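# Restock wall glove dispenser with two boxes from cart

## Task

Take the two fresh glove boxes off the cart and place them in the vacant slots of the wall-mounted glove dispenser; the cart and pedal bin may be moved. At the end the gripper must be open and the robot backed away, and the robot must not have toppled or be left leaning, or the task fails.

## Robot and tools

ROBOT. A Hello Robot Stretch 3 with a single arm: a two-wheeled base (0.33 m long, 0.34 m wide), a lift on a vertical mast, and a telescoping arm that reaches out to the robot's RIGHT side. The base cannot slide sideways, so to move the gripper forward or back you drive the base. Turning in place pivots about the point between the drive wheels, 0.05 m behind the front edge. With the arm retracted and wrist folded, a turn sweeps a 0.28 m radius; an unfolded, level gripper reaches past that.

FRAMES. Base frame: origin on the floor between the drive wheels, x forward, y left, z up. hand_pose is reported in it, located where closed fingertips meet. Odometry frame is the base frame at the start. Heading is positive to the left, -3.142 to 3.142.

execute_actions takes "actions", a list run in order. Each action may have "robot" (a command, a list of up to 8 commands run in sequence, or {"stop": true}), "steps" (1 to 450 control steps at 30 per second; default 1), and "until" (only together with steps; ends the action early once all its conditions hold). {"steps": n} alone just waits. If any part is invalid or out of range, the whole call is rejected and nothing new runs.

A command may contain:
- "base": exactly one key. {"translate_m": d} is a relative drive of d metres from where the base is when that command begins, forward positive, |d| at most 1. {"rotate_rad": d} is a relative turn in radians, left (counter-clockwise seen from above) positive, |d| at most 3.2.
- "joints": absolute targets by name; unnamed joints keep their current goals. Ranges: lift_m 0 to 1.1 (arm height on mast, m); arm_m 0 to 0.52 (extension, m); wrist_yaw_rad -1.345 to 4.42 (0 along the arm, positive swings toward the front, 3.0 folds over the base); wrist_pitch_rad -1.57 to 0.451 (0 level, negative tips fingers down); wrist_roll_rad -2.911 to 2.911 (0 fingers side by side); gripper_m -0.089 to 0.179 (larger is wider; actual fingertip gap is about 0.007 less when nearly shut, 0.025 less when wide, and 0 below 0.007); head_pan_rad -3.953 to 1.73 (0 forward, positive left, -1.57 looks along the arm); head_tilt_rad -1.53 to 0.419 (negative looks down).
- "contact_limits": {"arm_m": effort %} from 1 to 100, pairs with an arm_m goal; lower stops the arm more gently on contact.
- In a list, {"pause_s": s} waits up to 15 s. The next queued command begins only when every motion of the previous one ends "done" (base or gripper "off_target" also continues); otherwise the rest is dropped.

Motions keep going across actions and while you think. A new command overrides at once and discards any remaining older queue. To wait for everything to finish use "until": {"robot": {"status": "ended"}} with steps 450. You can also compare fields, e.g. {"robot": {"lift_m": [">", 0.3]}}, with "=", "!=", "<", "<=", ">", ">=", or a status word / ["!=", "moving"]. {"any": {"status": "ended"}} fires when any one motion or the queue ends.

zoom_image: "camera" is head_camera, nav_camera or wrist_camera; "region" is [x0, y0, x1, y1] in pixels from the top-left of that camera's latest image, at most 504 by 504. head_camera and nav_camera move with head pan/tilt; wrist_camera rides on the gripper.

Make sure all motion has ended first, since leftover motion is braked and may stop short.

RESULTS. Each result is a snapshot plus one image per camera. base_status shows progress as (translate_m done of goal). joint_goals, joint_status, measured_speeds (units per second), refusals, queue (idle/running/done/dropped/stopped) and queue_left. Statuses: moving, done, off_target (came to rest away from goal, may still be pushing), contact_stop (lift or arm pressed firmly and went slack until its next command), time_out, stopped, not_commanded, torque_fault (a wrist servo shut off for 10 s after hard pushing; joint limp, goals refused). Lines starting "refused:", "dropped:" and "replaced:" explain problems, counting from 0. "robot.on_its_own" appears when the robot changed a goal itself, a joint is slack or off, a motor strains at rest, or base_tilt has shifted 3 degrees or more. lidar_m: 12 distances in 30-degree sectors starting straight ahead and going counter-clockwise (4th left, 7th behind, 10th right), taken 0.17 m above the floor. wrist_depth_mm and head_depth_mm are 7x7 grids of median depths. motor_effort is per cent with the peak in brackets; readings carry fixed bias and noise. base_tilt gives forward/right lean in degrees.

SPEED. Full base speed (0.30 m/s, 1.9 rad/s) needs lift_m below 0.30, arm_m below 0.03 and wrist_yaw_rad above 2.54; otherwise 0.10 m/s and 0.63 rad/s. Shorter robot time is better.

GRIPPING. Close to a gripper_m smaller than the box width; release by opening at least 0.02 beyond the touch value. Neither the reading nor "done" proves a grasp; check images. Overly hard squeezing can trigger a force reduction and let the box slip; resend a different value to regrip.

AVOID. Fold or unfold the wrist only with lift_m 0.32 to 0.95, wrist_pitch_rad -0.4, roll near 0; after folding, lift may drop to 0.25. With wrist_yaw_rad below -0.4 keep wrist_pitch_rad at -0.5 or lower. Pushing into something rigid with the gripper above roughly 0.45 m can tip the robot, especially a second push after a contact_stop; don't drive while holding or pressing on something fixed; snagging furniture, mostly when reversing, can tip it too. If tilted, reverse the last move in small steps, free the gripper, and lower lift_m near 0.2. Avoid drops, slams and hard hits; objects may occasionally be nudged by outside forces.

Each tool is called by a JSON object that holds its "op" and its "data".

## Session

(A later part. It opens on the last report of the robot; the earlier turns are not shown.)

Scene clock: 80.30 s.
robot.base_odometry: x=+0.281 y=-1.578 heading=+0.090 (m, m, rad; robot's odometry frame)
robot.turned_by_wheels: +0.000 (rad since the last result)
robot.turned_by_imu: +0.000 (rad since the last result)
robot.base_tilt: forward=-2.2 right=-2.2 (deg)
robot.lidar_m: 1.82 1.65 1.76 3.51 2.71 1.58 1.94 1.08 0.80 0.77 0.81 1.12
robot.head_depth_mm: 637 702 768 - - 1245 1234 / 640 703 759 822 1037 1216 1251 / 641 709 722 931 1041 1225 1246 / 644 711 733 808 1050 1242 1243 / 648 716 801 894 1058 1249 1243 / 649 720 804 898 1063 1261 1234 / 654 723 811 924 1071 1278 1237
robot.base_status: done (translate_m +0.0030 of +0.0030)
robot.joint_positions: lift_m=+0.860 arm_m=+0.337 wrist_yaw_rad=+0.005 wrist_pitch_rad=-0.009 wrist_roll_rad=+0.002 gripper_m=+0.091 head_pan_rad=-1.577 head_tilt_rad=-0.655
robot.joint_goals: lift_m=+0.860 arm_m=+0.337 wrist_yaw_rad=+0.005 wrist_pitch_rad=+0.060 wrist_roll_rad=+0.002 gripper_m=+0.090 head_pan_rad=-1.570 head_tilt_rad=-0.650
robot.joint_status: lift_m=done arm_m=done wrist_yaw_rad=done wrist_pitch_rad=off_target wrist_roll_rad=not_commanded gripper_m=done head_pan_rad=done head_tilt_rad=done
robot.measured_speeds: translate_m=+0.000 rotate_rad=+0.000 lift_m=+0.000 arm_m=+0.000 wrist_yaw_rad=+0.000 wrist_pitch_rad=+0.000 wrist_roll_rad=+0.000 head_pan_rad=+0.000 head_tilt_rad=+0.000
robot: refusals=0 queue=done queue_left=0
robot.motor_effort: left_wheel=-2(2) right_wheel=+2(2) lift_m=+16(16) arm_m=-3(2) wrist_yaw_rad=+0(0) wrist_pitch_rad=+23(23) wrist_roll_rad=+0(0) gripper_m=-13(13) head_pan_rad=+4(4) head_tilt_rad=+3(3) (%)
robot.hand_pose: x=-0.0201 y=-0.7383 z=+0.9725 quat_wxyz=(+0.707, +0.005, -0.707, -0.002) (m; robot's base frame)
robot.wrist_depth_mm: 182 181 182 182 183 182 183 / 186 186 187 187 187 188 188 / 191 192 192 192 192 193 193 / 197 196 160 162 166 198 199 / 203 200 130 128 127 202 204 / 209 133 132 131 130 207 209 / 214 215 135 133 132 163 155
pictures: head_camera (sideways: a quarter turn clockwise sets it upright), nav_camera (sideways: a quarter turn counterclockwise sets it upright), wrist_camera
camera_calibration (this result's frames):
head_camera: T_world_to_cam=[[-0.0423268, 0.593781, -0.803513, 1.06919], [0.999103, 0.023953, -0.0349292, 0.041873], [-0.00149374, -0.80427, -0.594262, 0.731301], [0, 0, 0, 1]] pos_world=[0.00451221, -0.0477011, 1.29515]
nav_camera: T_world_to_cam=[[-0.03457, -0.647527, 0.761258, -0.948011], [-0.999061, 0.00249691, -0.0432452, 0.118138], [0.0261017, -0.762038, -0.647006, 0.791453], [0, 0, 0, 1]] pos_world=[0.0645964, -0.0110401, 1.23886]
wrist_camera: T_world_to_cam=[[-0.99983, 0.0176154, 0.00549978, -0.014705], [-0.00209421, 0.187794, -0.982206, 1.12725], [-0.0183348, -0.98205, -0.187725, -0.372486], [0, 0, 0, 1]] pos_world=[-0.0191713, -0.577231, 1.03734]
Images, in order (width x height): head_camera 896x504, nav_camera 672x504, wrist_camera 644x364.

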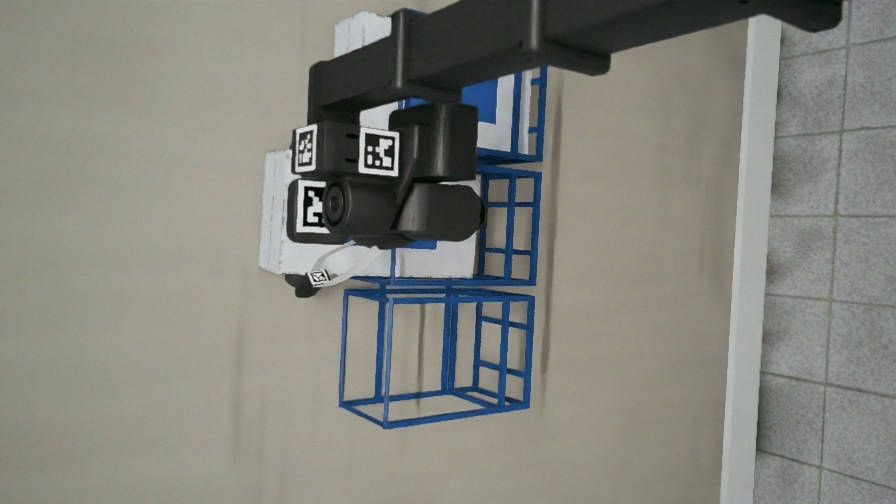

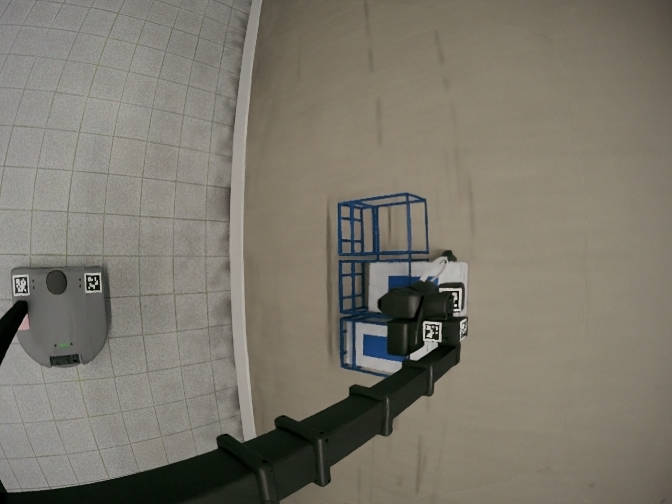

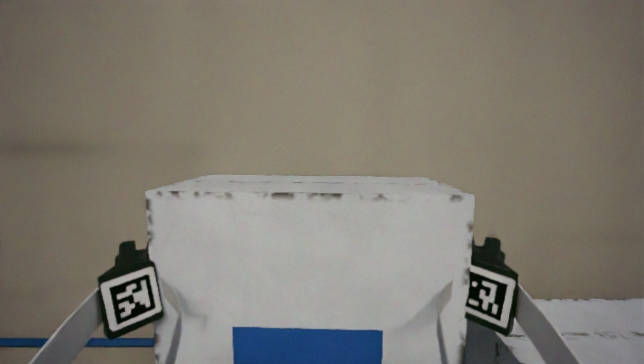

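{"op": "execute_actions", "data": {"actions": [{"robot":{"joints":{"lift_m":0.85}},"steps":60,"until":{"robot":{"status":"ended"}}},{"robot":{"joints":{"gripper_m":0.158}},"steps":30},{"robot":[{"joints":{"lift_m":0.90,"wrist_pitch_rad":-0.1}},{"joints":{"arm_m":0.0}}],"steps":200,"until":{"robot":{"status":"ended"}}}]}}

Scene clock: 86.80 s.
robot.base_odometry: x=+0.281 y=-1.578 heading=+0.090 (m, m, rad; robot's odometry frame)
robot.turned_by_wheels: +0.000 (rad since the last result)
robot.turned_by_imu: -0.002 (rad since the last result)
robot.base_tilt: forward=-2.2 right=-2.3 (deg)
robot.lidar_m: 1.82 1.64 1.76 3.52 2.71 1.59 1.94 1.08 0.80 0.78 0.81 1.12
robot.head_depth_mm: 640 702 764 801 1037 - - / 639 706 762 788 1035 - - / 643 708 763 786 847 - - / 645 714 762 780 1006 1252 1247 / 650 717 802 893 1074 1256 1247 / 652 721 805 894 1062 1261 1241 / 654 724 811 924 1073 1270 1234
robot.base_status: done (translate_m +0.0030 of +0.0030)
robot.joint_positions: lift_m=+0.900 arm_m=+0.000 wrist_yaw_rad=+0.005 wrist_pitch_rad=-0.117 wrist_roll_rad=+0.002 gripper_m=+0.158 head_pan_rad=-1.577 head_tilt_rad=-0.655
robot.joint_goals: lift_m=+0.900 arm_m=+0.000 wrist_yaw_rad=+0.005 wrist_pitch_rad=-0.100 wrist_roll_rad=+0.002 gripper_m=+0.158 head_pan_rad=-1.570 head_tilt_rad=-0.650
robot.joint_status: lift_m=done arm_m=done wrist_yaw_rad=done wrist_pitch_rad=done wrist_roll_rad=not_commanded gripper_m=done head_pan_rad=done head_tilt_rad=done
robot.measured_speeds: translate_m=+0.000 rotate_rad=+0.000 lift_m=+0.000 arm_m=+0.000 wrist_yaw_rad=+0.000 wrist_pitch_rad=+0.000 wrist_roll_rad=+0.000 head_pan_rad=+0.000 head_tilt_rad=+0.000
robot: refusals=0 queue=done queue_left=0
robot.motor_effort: left_wheel=-2(2) right_wheel=+2(2) lift_m=+28(29) arm_m=-3(2) wrist_yaw_rad=+0(0) wrist_pitch_rad=+6(23) wrist_roll_rad=-1(0) gripper_m=+0(81) head_pan_rad=+3(4) head_tilt_rad=+3(3) (%)
robot.hand_pose: x=-0.0201 y=-0.3970 z=+0.9843 quat_wxyz=(+0.706, +0.044, -0.706, -0.040) (m; robot's base frame)
robot.wrist_depth_mm: 486 491 489 492 488 488 489 / 514 508 511 514 511 517 515 / 527 531 534 531 535 533 535 / 554 553 549 477 471 559 558 / 582 572 586 469 489 568 590 / 612 602 609 492 505 - 620 / 652 642 637 514 533 650 648
pictures: head_camera (sideways: a quarter turn clockwise sets it upright), nav_camera (sideways: a quarter turn counterclockwise sets it upright), wrist_camera
camera_calibration (this result's frames):
head_camera: T_world_to_cam=[[-0.0423279, 0.59368, -0.803587, 1.06928], [0.999103, 0.0239493, -0.0349329, 0.0418779], [-0.00149361, -0.804345, -0.594161, 0.73117], [0, 0, 0, 1]] pos_world=[0.00451223, -0.047702, 1.29516]
nav_camera: T_world_to_cam=[[-0.034569, -0.647432, 0.761339, -0.948117], [-0.999061, 0.00249079, -0.0432448, 0.118138], [0.0261017, -0.762119, -0.64691, 0.791329], [0, 0, 0, 1]] pos_world=[0.0645964, -0.011048, 1.23887]
wrist_camera: T_world_to_cam=[[-0.999825, 0.0169142, 0.0079351, -0.0234877], [-0.0026406, 0.292526, -0.956254, 1.09082], [-0.0184955, -0.956108, -0.29243, 0.0783124], [0, 0, 0, 1]] pos_world=[-0.0191547, -0.243822, 1.06619]
Images, in order (width x height): head_camera 896x504, nav_camera 672x504, wrist_camera 644x364.

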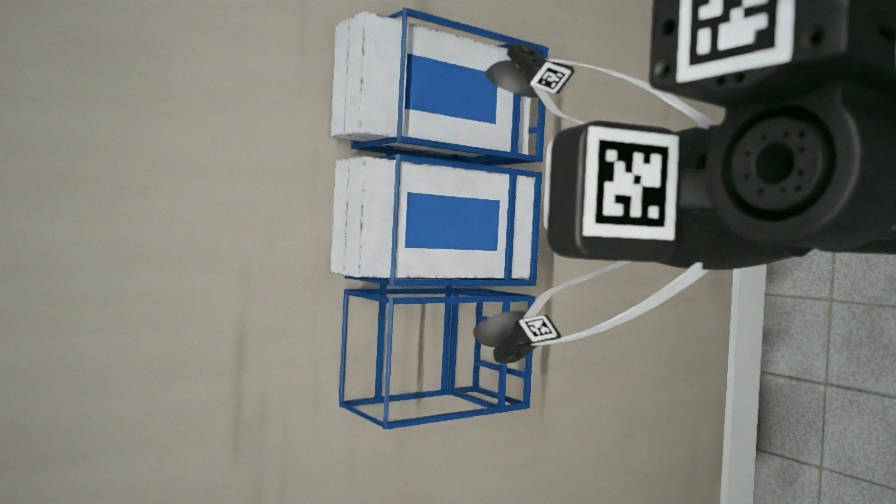

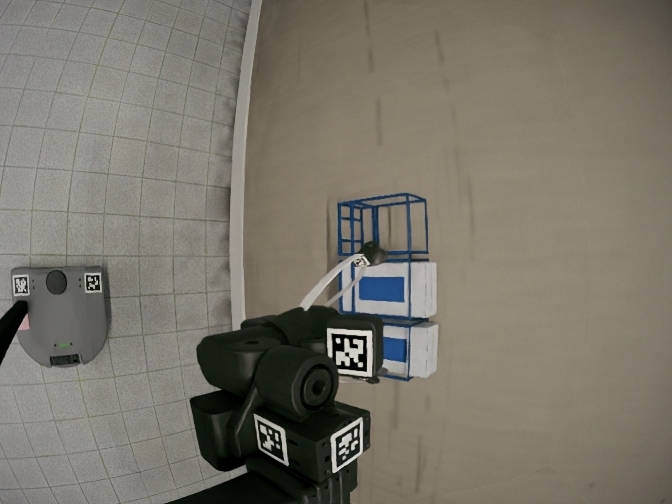

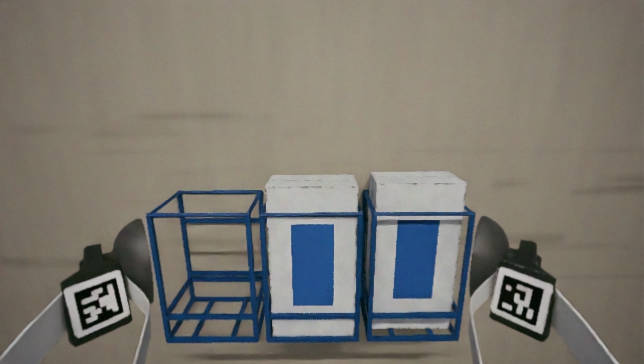

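{"op": "execute_actions", "data": {"actions": [{"robot":[{"base":{"translate_m":-1.0},"joints":{"wrist_pitch_rad":0.0,"gripper_m":0.175,"head_tilt_rad":-0.6}},{"base":{"translate_m":-0.014}},{"base":{"rotate_rad":-1.571}},{"base":{"translate_m":-0.817},"joints":{"lift_m":0.8}}],"steps":450,"until":{"robot":{"status":"ended"}}},{"steps":450,"until":{"robot":{"status":"ended"}}}]}}

Scene clock: 112.13 s.
robot.base_odometry: x=-0.802 y=-0.855 heading=-1.481 (m, m, rad; robot's odometry frame)
robot.turned_by_wheels: -1.571 (rad since the last result)
robot.turned_by_imu: -1.557 (rad since the last result)
robot.base_tilt: forward=-2.2 right=-2.2 (deg)
robot.lidar_m: 1.57 1.64 2.27 2.27 2.33 2.82 2.74 1.28 0.50 0.50 0.52 1.33
robot.head_depth_mm: 762 836 919 1035 1173 1368 1280 / 765 842 927 1040 1161 1329 1292 / 768 840 935 719 788 773 - / 769 846 938 989 813 774 - / 774 849 941 1018 904 789 947 / 776 854 945 1007 882 788 938 / 778 858 951 1048 866 960 939
robot.base_status: done (translate_m -0.8170 of -0.8170)
robot.joint_positions: lift_m=+0.800 arm_m=+0.000 wrist_yaw_rad=+0.005 wrist_pitch_rad=-0.022 wrist_roll_rad=+0.002 gripper_m=+0.175 head_pan_rad=-1.577 head_tilt_rad=-0.606
robot.joint_goals: lift_m=+0.800 arm_m=+0.000 wrist_yaw_rad=+0.005 wrist_pitch_rad=+0.000 wrist_roll_rad=+0.002 gripper_m=+0.175 head_pan_rad=-1.570 head_tilt_rad=-0.600
robot.joint_status: lift_m=done arm_m=done wrist_yaw_rad=done wrist_pitch_rad=done wrist_roll_rad=not_commanded gripper_m=done head_pan_rad=done head_tilt_rad=done
robot.measured_speeds: translate_m=+0.000 rotate_rad=+0.000 lift_m=+0.000 arm_m=+0.000 wrist_yaw_rad=+0.000 wrist_pitch_rad=+0.000 wrist_roll_rad=+0.000 head_pan_rad=+0.000 head_tilt_rad=+0.000
robot: refusals=0 queue=done queue_left=0
robot.motor_effort: left_wheel=+2(6) right_wheel=-2(5) lift_m=+13(28) arm_m=-3(3) wrist_yaw_rad=-1(0) wrist_pitch_rad=+8(7) wrist_roll_rad=+0(0) gripper_m=+1(68) head_pan_rad=+4(4) head_tilt_rad=+3(11) (%)
robot.hand_pose: x=-0.0201 y=-0.4010 z=+0.9094 quat_wxyz=(+0.707, +0.010, -0.707, -0.006) (m; robot's base frame)
robot.wrist_depth_mm: 638 639 635 645 647 639 648 / 659 655 666 661 657 657 664 / 672 666 675 680 682 676 683 / 697 688 703 426 702 697 704 / 716 718 716 403 722 721 723 / 736 620 626 415 747 739 751 / 444 498 497 429 756 765 772
pictures: head_camera (sideways: a quarter turn clockwise sets it upright), nav_camera (sideways: a quarter turn counterclockwise sets it upright), wrist_camera
camera_calibration (this result's frames):
head_camera: T_world_to_cam=[[-0.042569, 0.553369, -0.831848, 1.10613], [0.999092, 0.0221912, -0.0363654, 0.0437451], [-0.00166376, -0.83264, -0.553811, 0.678677], [0, 0, 0, 1]] pos_world=[0.00451057, -0.0479741, 1.29758]
nav_camera: T_world_to_cam=[[-0.03434, -0.609137, 0.792322, -0.988504], [-0.999074, 0.000365213, -0.04302, 0.117848], [0.0259157, -0.793065, -0.608585, 0.741475], [0, 0, 0, 1]] pos_world=[0.0645779, -0.0141384, 1.23953]
wrist_camera: T_world_to_cam=[[-0.99983, 0.0174917, 0.00579415, -0.0206066], [-0.00217228, 0.200365, -0.979719, 1.00467], [-0.0182979, -0.979565, -0.200293, -0.0406085], [0, 0, 0, 1]] pos_world=[-0.0191637, -0.24072, 0.976284]
Images, in order (width x height): head_camera 896x504, nav_camera 672x504, wrist_camera 644x364.

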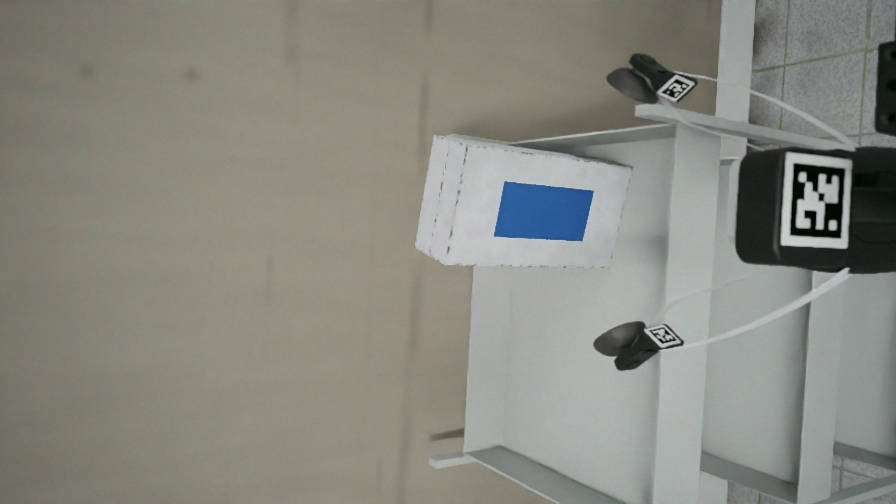

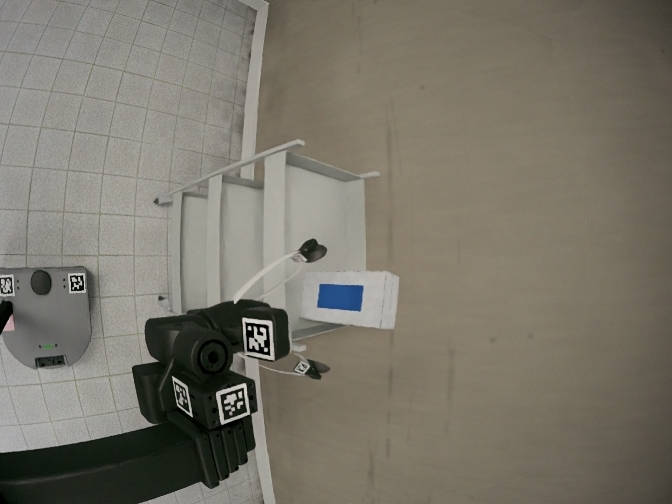

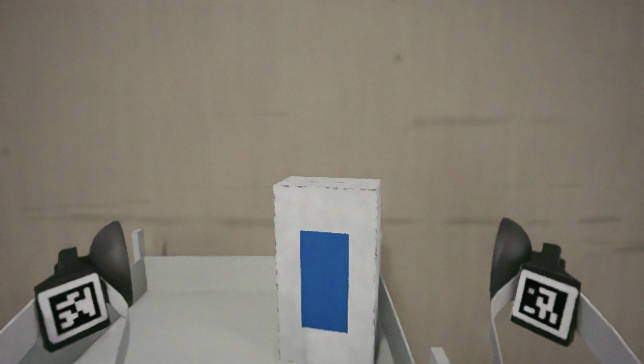

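{"op": "execute_actions", "data": {"actions": [{"robot":{"joints":{"lift_m":0.765,"arm_m":0.24},"base":{"translate_m":-0.015}},"steps":200,"until":{"robot":{"status":"ended"}}},{"steps":5}]}}

Scene clock: 115.27 s.
robot.base_odometry: x=-0.804 y=-0.840 heading=-1.481 (m, m, rad; robot's odometry frame)
robot.turned_by_wheels: +0.000 (rad since the last result)
robot.turned_by_imu: -0.001 (rad since the last result)
robot.base_tilt: forward=-2.1 right=-2.2 (deg)
robot.lidar_m: 1.58 1.65 2.29 2.26 2.34 2.80 2.72 1.29 0.95 0.50 0.52 1.33
robot.head_depth_mm: 762 829 924 1025 1151 - - / 764 837 927 1030 - 1415 1274 / 766 840 933 742 - 1007 911 / 768 845 934 744 830 964 943 / 771 850 939 1018 890 792 943 / 776 853 942 1026 886 787 938 / 785 856 953 1026 866 956 936
robot.base_status: done (translate_m -0.0150 of -0.0150)
robot.joint_positions: lift_m=+0.765 arm_m=+0.240 wrist_yaw_rad=+0.005 wrist_pitch_rad=-0.022 wrist_roll_rad=+0.002 gripper_m=+0.175 head_pan_rad=-1.577 head_tilt_rad=-0.606
robot.joint_goals: lift_m=+0.765 arm_m=+0.240 wrist_yaw_rad=+0.005 wrist_pitch_rad=+0.000 wrist_roll_rad=+0.002 gripper_m=+0.175 head_pan_rad=-1.570 head_tilt_rad=-0.600
robot.joint_status: lift_m=done arm_m=done wrist_yaw_rad=done wrist_pitch_rad=done wrist_roll_rad=not_commanded gripper_m=done head_pan_rad=done head_tilt_rad=done
robot.measured_speeds: translate_m=+0.000 rotate_rad=+0.000 lift_m=+0.000 arm_m=+0.000 wrist_yaw_rad=+0.000 wrist_pitch_rad=+0.000 wrist_roll_rad=+0.000 head_pan_rad=+0.000 head_tilt_rad=+0.000
robot: refusals=0 queue=done queue_left=0
robot.motor_effort: left_wheel=+2(2) right_wheel=-2(5) lift_m=+14(12) arm_m=+4(4) wrist_yaw_rad=+0(0) wrist_pitch_rad=+7(8) wrist_roll_rad=+0(1) gripper_m=+0(0) head_pan_rad=+5(5) head_tilt_rad=+3(3) (%)
robot.hand_pose: x=-0.0201 y=-0.6403 z=+0.8744 quat_wxyz=(+0.707, +0.010, -0.707, -0.006) (m; robot's base frame)
robot.wrist_depth_mm: 411 411 408 411 412 416 415 / 422 422 422 426 428 425 427 / 435 430 436 434 436 437 437 / 447 450 447 441 448 452 454 / 459 461 157 149 139 461 467 / 469 477 163 152 143 476 483 / 391 382 168 156 147 501 501
pictures: head_camera (sideways: a quarter turn clockwise sets it upright), nav_camera (sideways: a quarter turn counterclockwise sets it upright), wrist_camera
camera_calibration (this result's frames):
head_camera: T_world_to_cam=[[-0.0425692, 0.553343, -0.831865, 1.10615], [0.999092, 0.0221902, -0.0363662, 0.0437463], [-0.00166376, -0.832658, -0.553785, 0.678643], [0, 0, 0, 1]] pos_world=[0.00451058, -0.0479742, 1.29758]
nav_camera: T_world_to_cam=[[-0.0343397, -0.609112, 0.792341, -0.988529], [-0.999074, 0.000363743, -0.0430199, 0.117848], [0.0259157, -0.793084, -0.60856, 0.741443], [0, 0, 0, 1]] pos_world=[0.0645779, -0.0141403, 1.23953]
wrist_camera: T_world_to_cam=[[-0.99983, 0.0174928, 0.00578847, -0.0162127], [-0.00217115, 0.200116, -0.97977, 1.01829], [-0.0182973, -0.979616, -0.200044, -0.282262], [0, 0, 0, 1]] pos_world=[-0.0191637, -0.48, 0.941315]
Images, in order (width x height): head_camera 896x504, nav_camera 672x504, wrist_camera 644x364.

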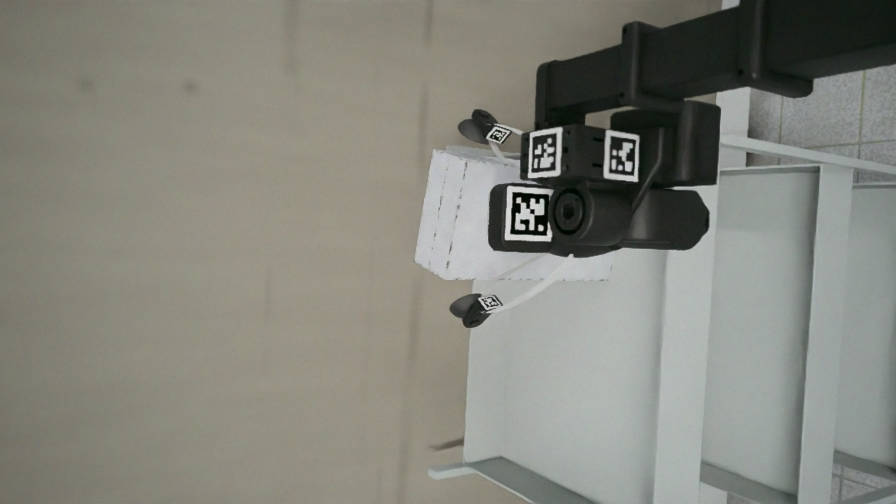

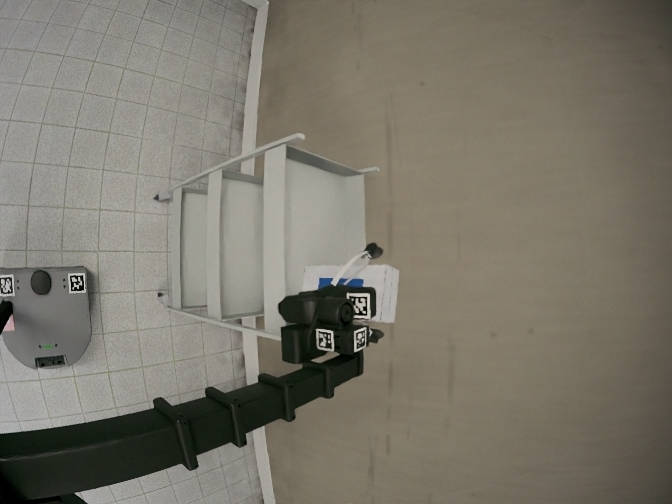

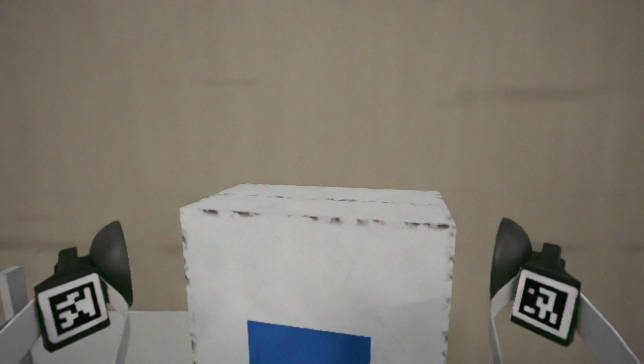

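{"op": "execute_actions", "data": {"actions": [{"robot":[{"joints":{"arm_m":0.2}},{"joints":{"wrist_yaw_rad":-0.17},"base":{"translate_m":0.042}},{"joints":{"arm_m":0.245,"lift_m":0.755}}],"steps":300,"until":{"robot":{"status":"ended"}}},{"steps":5}]}}

Scene clock: 120.33 s.
robot.base_odometry: x=-0.800 y=-0.882 heading=-1.481 (m, m, rad; robot's odometry frame)
robot.turned_by_wheels: +0.000 (rad since the last result)
robot.turned_by_imu: -0.001 (rad since the last result)
robot.base_tilt: forward=-2.2 right=-2.2 (deg)
robot.lidar_m: 1.54 1.61 2.23 2.27 2.33 2.84 2.76 1.29 0.51 0.50 0.52 1.33
robot.head_depth_mm: 764 833 922 1030 1170 1328 - / 767 839 925 1003 1002 915 1208 / 768 840 928 723 - 991 930 / 770 845 933 999 864 970 947 / 774 849 941 1023 890 787 944 / 778 848 948 1008 885 961 936 / 780 856 956 1052 857 888 943
robot.base_status: done (translate_m +0.0420 of +0.0420)
robot.joint_positions: lift_m=+0.755 arm_m=+0.245 wrist_yaw_rad=-0.168 wrist_pitch_rad=-0.022 wrist_roll_rad=+0.002 gripper_m=+0.175 head_pan_rad=-1.577 head_tilt_rad=-0.606
robot.joint_goals: lift_m=+0.755 arm_m=+0.245 wrist_yaw_rad=-0.170 wrist_pitch_rad=+0.000 wrist_roll_rad=+0.002 gripper_m=+0.175 head_pan_rad=-1.570 head_tilt_rad=-0.600
robot.joint_status: lift_m=done arm_m=done wrist_yaw_rad=done wrist_pitch_rad=done wrist_roll_rad=not_commanded gripper_m=done head_pan_rad=done head_tilt_rad=done
robot.measured_speeds: translate_m=+0.000 rotate_rad=+0.000 lift_m=+0.000 arm_m=+0.000 wrist_yaw_rad=+0.000 wrist_pitch_rad=+0.000 wrist_roll_rad=+0.000 head_pan_rad=+0.000 head_tilt_rad=+0.000
robot: refusals=0 queue=done queue_left=0
robot.motor_effort: left_wheel=+2(6) right_wheel=-3(4) lift_m=+13(15) arm_m=+3(5) wrist_yaw_rad=-1(3) wrist_pitch_rad=+7(8) wrist_roll_rad=-1(0) gripper_m=-1(1) head_pan_rad=+5(5) head_tilt_rad=+3(3) (%)
robot.hand_pose: x=-0.0641 y=-0.6417 z=+0.8644 quat_wxyz=(+0.704, -0.051, -0.706, -0.067) (m; robot's base frame)
robot.wrist_depth_mm: 369 379 398 418 437 459 483 / 374 389 409 428 453 475 500 / 384 401 423 440 465 490 515 / 392 411 174 173 173 505 541 / 403 423 149 147 145 518 557 / 411 434 154 151 149 530 585 / 340 352 159 156 154 556 606
pictures: head_camera (sideways: a quarter turn clockwise sets it upright), nav_camera (sideways: a quarter turn counterclockwise sets it upright), wrist_camera
camera_calibration (this result's frames):
head_camera: T_world_to_cam=[[-0.0425692, 0.553342, -0.831866, 1.10615], [0.999092, 0.02219, -0.0363663, 0.0437463], [-0.00166387, -0.832659, -0.553784, 0.678642], [0, 0, 0, 1]] pos_world=[0.00451057, -0.0479742, 1.29758]
nav_camera: T_world_to_cam=[[-0.0343398, -0.60911, 0.792342, -0.98853], [-0.999074, 0.00036379, -0.0430199, 0.117848], [0.0259156, -0.793085, -0.608559, 0.741441], [0, 0, 0, 1]] pos_world=[0.0645779, -0.0141405, 1.23953]
wrist_camera: T_world_to_cam=[[-0.981892, 0.189353, 0.00578852, 0.0512726], [0.0323111, 0.197501, -0.97977, 1.00921], [-0.186666, -0.961841, -0.200043, -0.28584], [0, 0, 0, 1]] pos_world=[-0.035621, -0.483961, 0.931315]
Images, in order (width x height): head_camera 896x504, nav_camera 672x504, wrist_camera 644x364.

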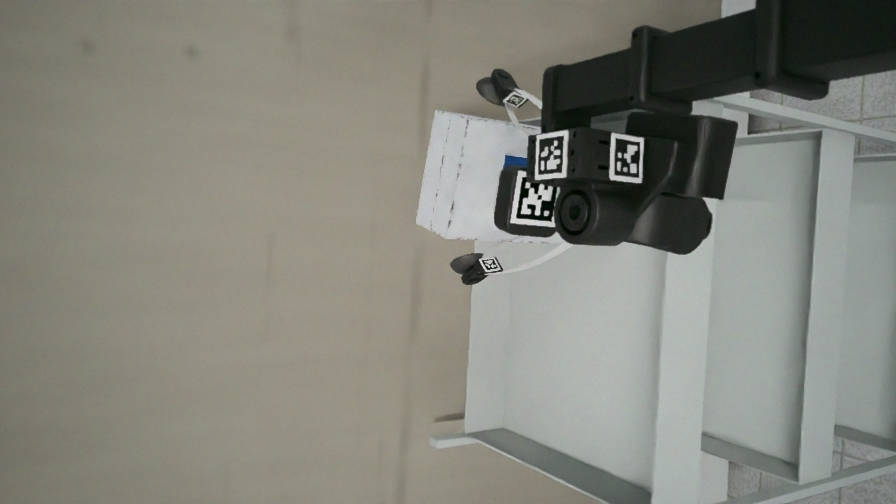

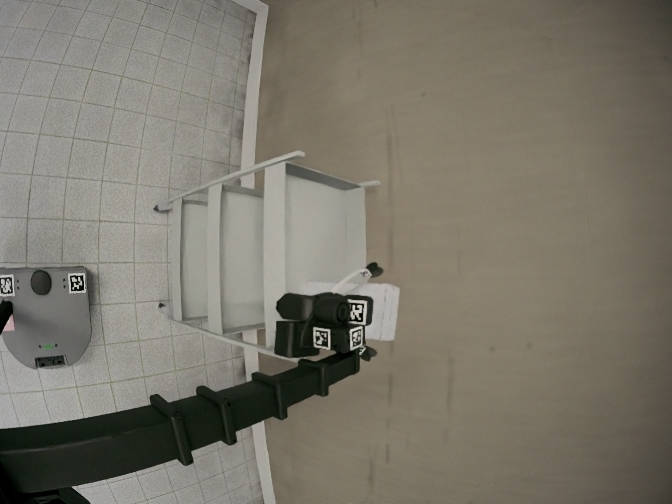

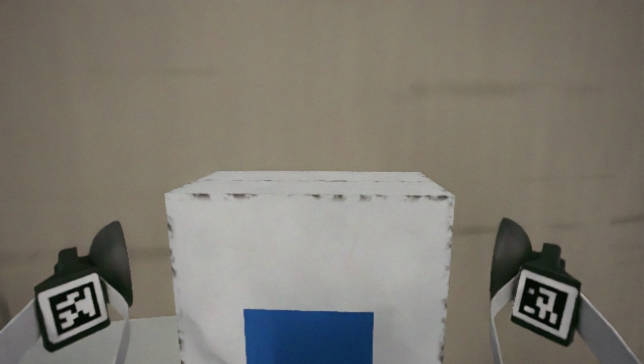

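{"op": "execute_actions", "data": {"actions": [{"robot":{"joints":{"arm_m":0.266,"wrist_yaw_rad":-0.185}},"steps":100,"until":{"robot":{"status":"ended"}}},{"steps":5}]}}

Scene clock: 121.53 s.
robot.base_odometry: x=-0.800 y=-0.882 heading=-1.481 (m, m, rad; robot's odometry frame)
robot.turned_by_wheels: +0.000 (rad since the last result)
robot.turned_by_imu: +0.000 (rad since the last result)
robot.base_tilt: forward=-2.2 right=-2.2 (deg)
robot.lidar_m: 1.55 1.61 2.22 2.26 2.33 2.84 2.77 1.29 0.51 0.50 0.52 1.33
robot.head_depth_mm: 759 832 919 1035 1155 1321 - / 761 834 927 1012 - 906 1215 / 766 841 932 739 - 990 928 / 770 848 933 999 879 967 945 / 772 847 943 1025 884 790 942 / 777 850 949 1010 885 960 941 / 783 857 950 1044 854 893 937
robot.base_status: done (translate_m +0.0420 of +0.0420)
robot.joint_positions: lift_m=+0.755 arm_m=+0.266 wrist_yaw_rad=-0.182 wrist_pitch_rad=-0.022 wrist_roll_rad=+0.002 gripper_m=+0.175 head_pan_rad=-1.577 head_tilt_rad=-0.606
robot.joint_goals: lift_m=+0.755 arm_m=+0.266 wrist_yaw_rad=-0.185 wrist_pitch_rad=+0.000 wrist_roll_rad=+0.002 gripper_m=+0.175 head_pan_rad=-1.570 head_tilt_rad=-0.600
robot.joint_status: lift_m=done arm_m=done wrist_yaw_rad=done wrist_pitch_rad=done wrist_roll_rad=not_commanded gripper_m=done head_pan_rad=done head_tilt_rad=done
robot.measured_speeds: translate_m=+0.000 rotate_rad=+0.000 lift_m=+0.000 arm_m=+0.000 wrist_yaw_rad=+0.000 wrist_pitch_rad=+0.000 wrist_roll_rad=+0.000 head_pan_rad=+0.000 head_tilt_rad=+0.000
robot: refusals=0 queue=done queue_left=0
robot.motor_effort: left_wheel=+2(2) right_wheel=-1(2) lift_m=+13(13) arm_m=+3(2) wrist_yaw_rad=-2(4) wrist_pitch_rad=+7(7) wrist_roll_rad=+0(1) gripper_m=+0(1) head_pan_rad=+4(5) head_tilt_rad=+4(3) (%)
robot.hand_pose: x=-0.0678 y=-0.6620 z=+0.8644 quat_wxyz=(+0.703, -0.056, -0.705, -0.072) (m; robot's base frame)
robot.wrist_depth_mm: 347 360 380 397 422 444 472 / 356 371 392 410 430 460 483 / 363 382 400 421 448 472 506 / 373 389 174 173 172 488 520 / 383 129 127 125 123 501 543 / 387 132 130 129 127 506 569 / 316 323 134 133 131 543 591
pictures: head_camera (sideways: a quarter turn clockwise sets it upright), nav_camera (sideways: a quarter turn counterclockwise sets it upright), wrist_camera
camera_calibration (this result's frames):
head_camera: T_world_to_cam=[[-0.0425691, 0.553342, -0.831866, 1.10615], [0.999092, 0.0221899, -0.0363663, 0.0437463], [-0.00166397, -0.832659, -0.553784, 0.678642], [0, 0, 0, 1]] pos_world=[0.00451056, -0.0479742, 1.29758]
nav_camera: T_world_to_cam=[[-0.0343399, -0.60911, 0.792342, -0.98853], [-0.999074, 0.000363907, -0.0430199, 0.117848], [0.0259155, -0.793085, -0.608559, 0.741441], [0, 0, 0, 1]] pos_world=[0.0645779, -0.0141405, 1.23953]
wrist_camera: T_world_to_cam=[[-0.979011, 0.203726, 0.00578846, 0.0612113], [0.0352028, 0.197006, -0.97977, 1.01321], [-0.200745, -0.959002, -0.200043, -0.305169], [0, 0, 0, 1]] pos_world=[-0.0370027, -0.504737, 0.931315]
Images, in order (width x height): head_camera 896x504, nav_camera 672x504, wrist_camera 644x364.

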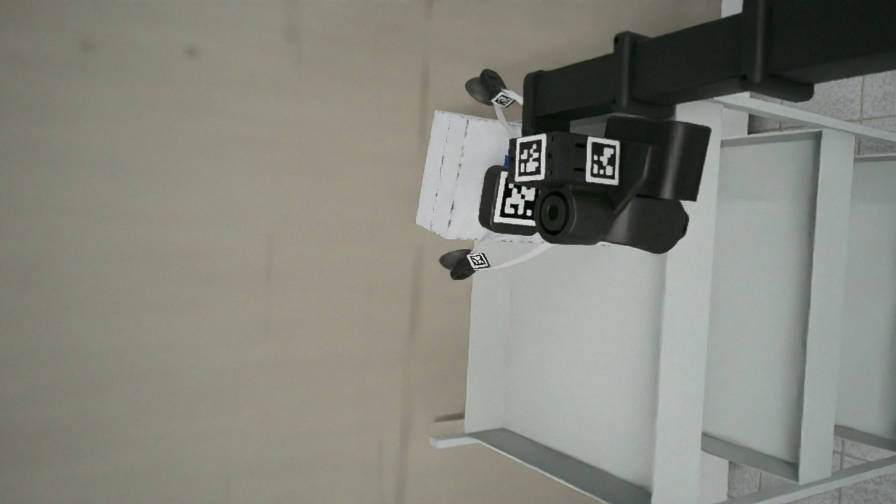

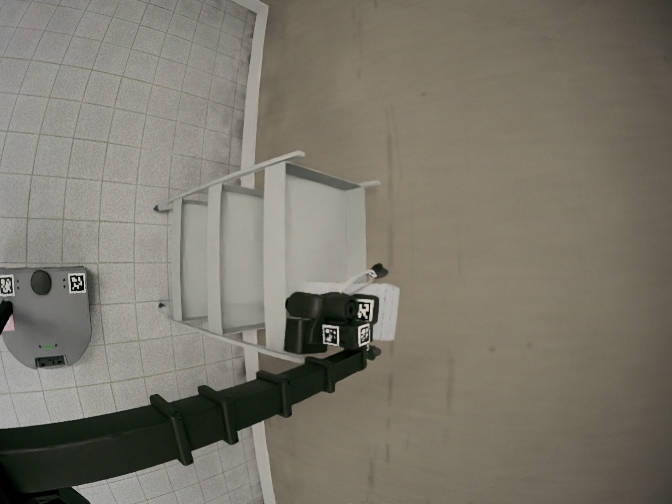

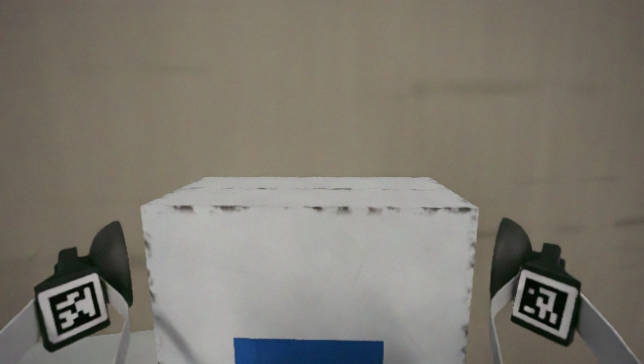

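{"op": "execute_actions", "data": {"actions": [{"robot":[{"joints":{"wrist_yaw_rad":-0.21,"lift_m":0.747},"base":{"translate_m":0.003}},{"joints":{"gripper_m":0.09}},{"pause_s":0.6}],"steps":200,"until":{"robot":{"status":"ended"}}},{"robot":{"joints":{"lift_m":0.95,"wrist_pitch_rad":0.06}},"steps":200,"until":{"robot":{"status":"ended"}}},{"robot":{"joints":{"arm_m":0.0,"wrist_yaw_rad":0.005,"head_tilt_rad":-0.65}},"steps":200,"until":{"robot":{"status":"ended"}}}]}}

Scene clock: 129.67 s.
robot.base_odometry: x=-0.800 y=-0.885 heading=-1.481 (m, m, rad; robot's odometry frame)
robot.turned_by_wheels: +0.000 (rad since the last result)
robot.turned_by_imu: -0.002 (rad since the last result)
robot.base_tilt: forward=-2.2 right=-2.2 (deg)
robot.lidar_m: 1.54 1.61 2.23 2.26 2.33 2.84 2.77 1.29 0.51 0.50 0.52 1.33
robot.head_depth_mm: 762 841 935 1064 - - - / 767 847 911 381 1184 - - / 771 849 906 379 - - - / 773 850 907 389 440 969 1077 / 776 858 946 969 829 961 1080 / 783 859 959 995 852 966 1076 / 784 866 965 1073 826 891 1179
robot.base_status: done (translate_m +0.0030 of +0.0030)
robot.joint_positions: lift_m=+0.949 arm_m=+0.000 wrist_yaw_rad=+0.004 wrist_pitch_rad=-0.016 wrist_roll_rad=+0.002 gripper_m=+0.091 head_pan_rad=-1.577 head_tilt_rad=-0.642
robot.joint_goals: lift_m=+0.950 arm_m=+0.000 wrist_yaw_rad=+0.005 wrist_pitch_rad=+0.060 wrist_roll_rad=+0.002 gripper_m=+0.090 head_pan_rad=-1.570 head_tilt_rad=-0.650
robot.joint_status: lift_m=done arm_m=done wrist_yaw_rad=done wrist_pitch_rad=off_target wrist_roll_rad=not_commanded gripper_m=done head_pan_rad=done head_tilt_rad=done
robot.measured_speeds: translate_m=+0.000 rotate_rad=+0.000 lift_m=+0.000 arm_m=+0.000 wrist_yaw_rad=+0.000 wrist_pitch_rad=+0.000 wrist_roll_rad=+0.000 head_pan_rad=+0.000 head_tilt_rad=+0.000
robot: refusals=0 queue=done queue_left=0
robot.motor_effort: left_wheel=+2(7) right_wheel=-2(6) lift_m=+30(31) arm_m=-3(2) wrist_yaw_rad=+1(5) wrist_pitch_rad=+25(25) wrist_roll_rad=+0(1) gripper_m=-14(89) head_pan_rad=+5(5) head_tilt_rad=-6(13) (%)
robot.hand_pose: x=-0.0205 y=-0.4011 z=+1.0598 quat_wxyz=(+0.707, +0.007, -0.707, -0.005) (m; robot's base frame)
robot.wrist_depth_mm: 641 641 650 638 652 651 644 / 651 655 657 660 661 660 664 / 672 679 677 683 679 681 693 / 687 688 133 133 132 704 714 / 723 708 129 129 128 720 729 / 740 133 133 131 131 743 748 / 761 769 135 134 134 764 771
pictures: head_camera (sideways: a quarter turn clockwise sets it upright), nav_camera (sideways: a quarter turn counterclockwise sets it upright), wrist_camera
camera_calibration (this result's frames):
head_camera: T_world_to_cam=[[-0.0423931, 0.582881, -0.811451, 1.07954], [0.9991, 0.0234804, -0.0353301, 0.0423957], [-0.00154002, -0.812219, -0.583351, 0.717108], [0, 0, 0, 1]] pos_world=[0.00451177, -0.0477876, 1.29581]
nav_camera: T_world_to_cam=[[-0.034507, -0.637193, 0.769932, -0.959317], [-0.999065, 0.00191184, -0.0431942, 0.118073], [0.026051, -0.770702, -0.636663, 0.777999], [0, 0, 0, 1]] pos_world=[0.0645914, -0.0118896, 1.23903]
wrist_camera: T_world_to_cam=[[-0.999801, 0.0191217, 0.0056628, -0.0210894], [-0.00183135, 0.194722, -0.980857, 1.15104], [-0.0198583, -0.980672, -0.194648, -0.0171066], [0, 0, 0, 1]] pos_world=[-0.0193169, -0.240506, 1.1258]
Images, in order (width x height): head_camera 896x504, nav_camera 672x504, wrist_camera 644x364.

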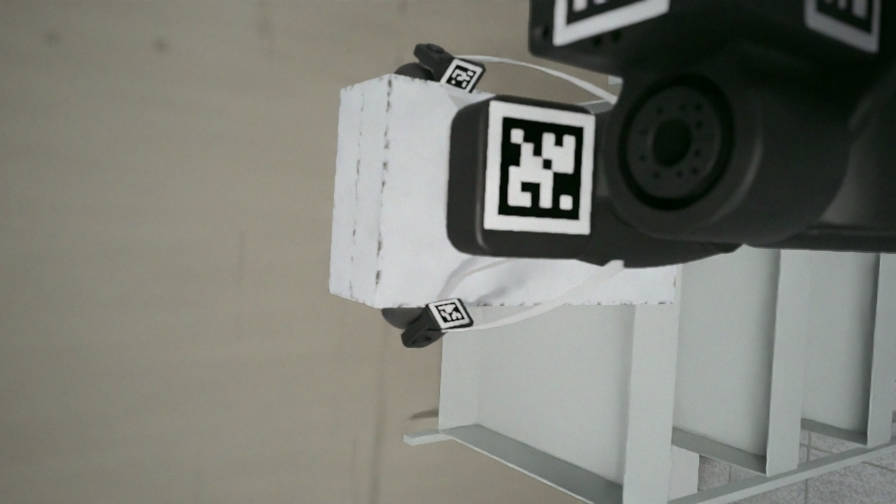

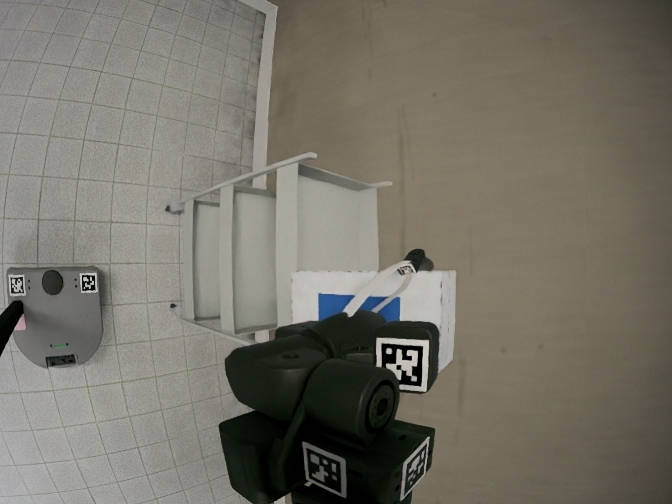

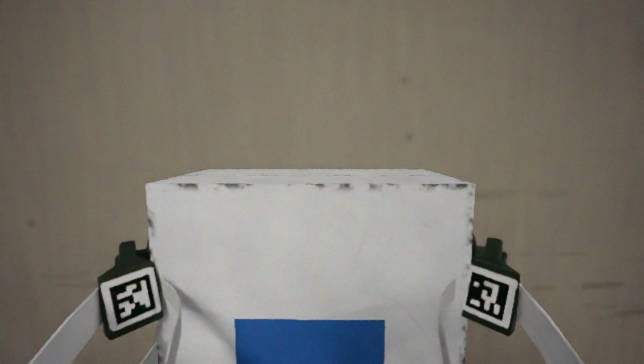

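{"op": "execute_actions", "data": {"actions": [{"robot":[{"base":{"translate_m":0.787}},{"base":{"rotate_rad":1.571}},{"base":{"translate_m":1.0}},{"base":{"translate_m":0.165}}],"steps":450,"until":{"robot":{"heading":[">",0.08]}}},{"robot":{"joints":{"lift_m":1.095}},"steps":450,"until":{"robot":{"status":"ended"}}},{"robot":{"joints":{"arm_m":0.25}},"steps":200,"until":{"robot":{"status":"ended"}}},{"steps":5}]}}

Scene clock: 146.97 s.
robot.base_odometry: x=-0.729 y=-1.669 heading=+0.090 (m, m, rad; robot's odometry frame)
robot.turned_by_wheels: +1.571 (rad since the last result)
robot.turned_by_imu: +1.541 (rad since the last result)
robot.base_tilt: forward=-2.2 right=-2.2 (deg)
robot.lidar_m: 2.83 2.50 3.18 3.39 0.71 0.71 0.93 0.97 0.79 0.76 0.79 1.09
robot.head_depth_mm: - 700 762 866 990 1159 1260 / - 702 768 861 997 1175 1261 / - - 603 877 1009 1185 1259 / 510 564 608 877 1012 1196 1258 / 632 699 784 881 1016 1206 1252 / 637 701 784 889 1026 1202 1243 / 639 703 790 895 1028 1219 1244
robot.base_status: done (rotate_rad +1.5709 of +1.5710)
robot.joint_positions: lift_m=+1.094 arm_m=+0.250 wrist_yaw_rad=+0.004 wrist_pitch_rad=-0.016 wrist_roll_rad=+0.002 gripper_m=+0.091 head_pan_rad=-1.577 head_tilt_rad=-0.642
robot.joint_goals: lift_m=+1.095 arm_m=+0.250 wrist_yaw_rad=+0.005 wrist_pitch_rad=+0.060 wrist_roll_rad=+0.002 gripper_m=+0.090 head_pan_rad=-1.570 head_tilt_rad=-0.650
robot.joint_status: lift_m=done arm_m=done wrist_yaw_rad=done wrist_pitch_rad=off_target wrist_roll_rad=not_commanded gripper_m=done head_pan_rad=done head_tilt_rad=done
robot.measured_speeds: translate_m=+0.000 rotate_rad=+0.000 lift_m=+0.000 arm_m=+0.000 wrist_yaw_rad=+0.000 wrist_pitch_rad=+0.000 wrist_roll_rad=+0.000 head_pan_rad=+0.000 head_tilt_rad=+0.000
robot: refusals=0 queue=done queue_left=0
robot.motor_effort: left_wheel=-2(6) right_wheel=+2(6) lift_m=+31(32) arm_m=+3(6) wrist_yaw_rad=+0(1) wrist_pitch_rad=+25(25) wrist_roll_rad=+0(0) gripper_m=-13(13) head_pan_rad=+5(5) head_tilt_rad=-5(5) (%)
robot.hand_pose: x=-0.0203 y=-0.6504 z=+1.2048 quat_wxyz=(+0.707, +0.008, -0.707, -0.005) (m; robot's base frame)
robot.wrist_depth_mm: 248 249 250 250 251 250 252 / 254 256 256 257 256 259 258 / 262 262 263 263 265 267 266 / 270 269 133 133 132 273 274 / 277 274 130 129 128 281 283 / 286 133 132 132 131 290 292 / 292 296 135 134 133 301 303
pictures: head_camera (sideways: a quarter turn clockwise sets it upright), nav_camera (sideways: a quarter turn counterclockwise sets it upright), wrist_camera
camera_calibration (this result's frames):
head_camera: T_world_to_cam=[[-0.0423922, 0.583043, -0.811335, 1.07938], [0.9991, 0.0234876, -0.0353243, 0.042388], [-0.00153922, -0.812102, -0.583513, 0.717319], [0, 0, 0, 1]] pos_world=[0.00451178, -0.0477864, 1.2958]
nav_camera: T_world_to_cam=[[-0.0345079, -0.637346, 0.769804, -0.959151], [-0.999065, 0.00192035, -0.043195, 0.118074], [0.0260519, -0.770575, -0.636817, 0.7782], [0, 0, 0, 1]] pos_world=[0.0645914, -0.0118771, 1.23903]
wrist_camera: T_world_to_cam=[[-0.999813, 0.018469, 0.00566138, -0.0173996], [-0.00195708, 0.194721, -0.980857, 1.34181], [-0.0192178, -0.980685, -0.194648, -0.233354], [0, 0, 0, 1]] pos_world=[-0.0192549, -0.489802, 1.2708]
Images, in order (width x height): head_camera 896x504, nav_camera 672x504, wrist_camera 644x364.

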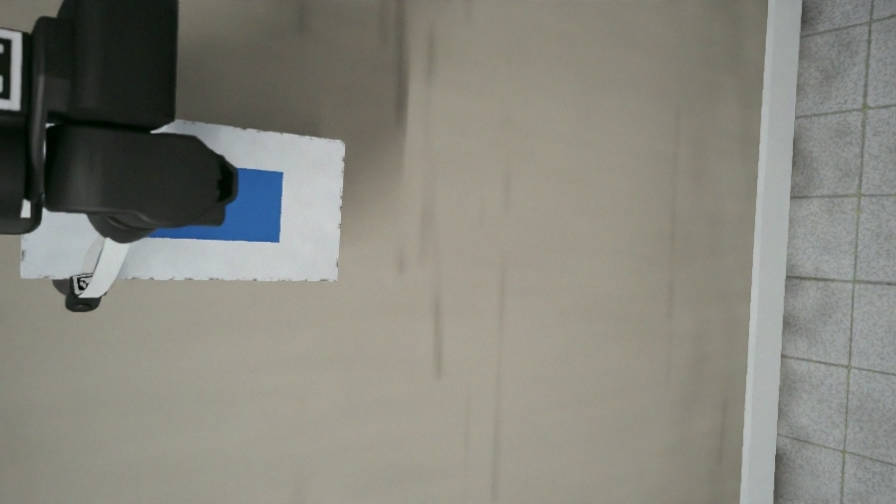

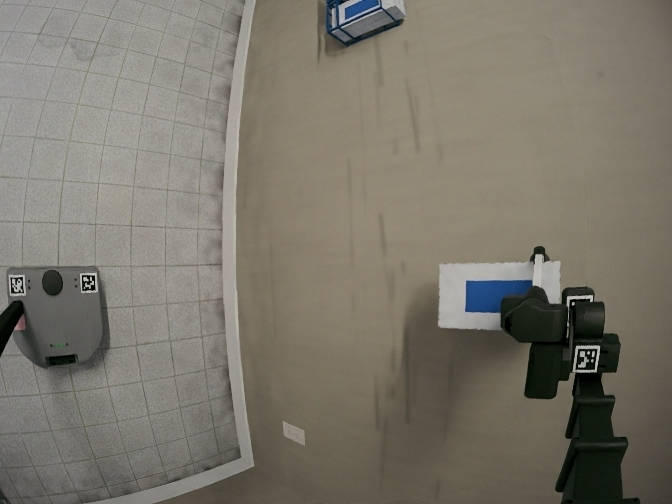

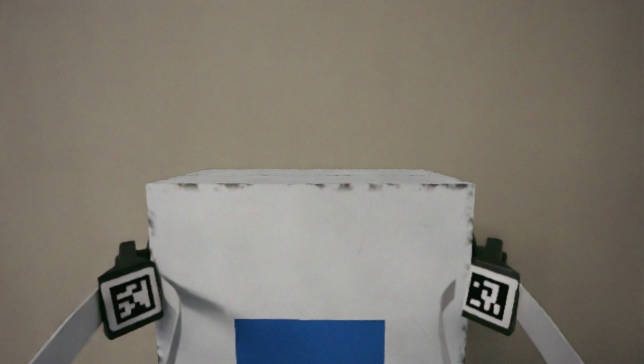

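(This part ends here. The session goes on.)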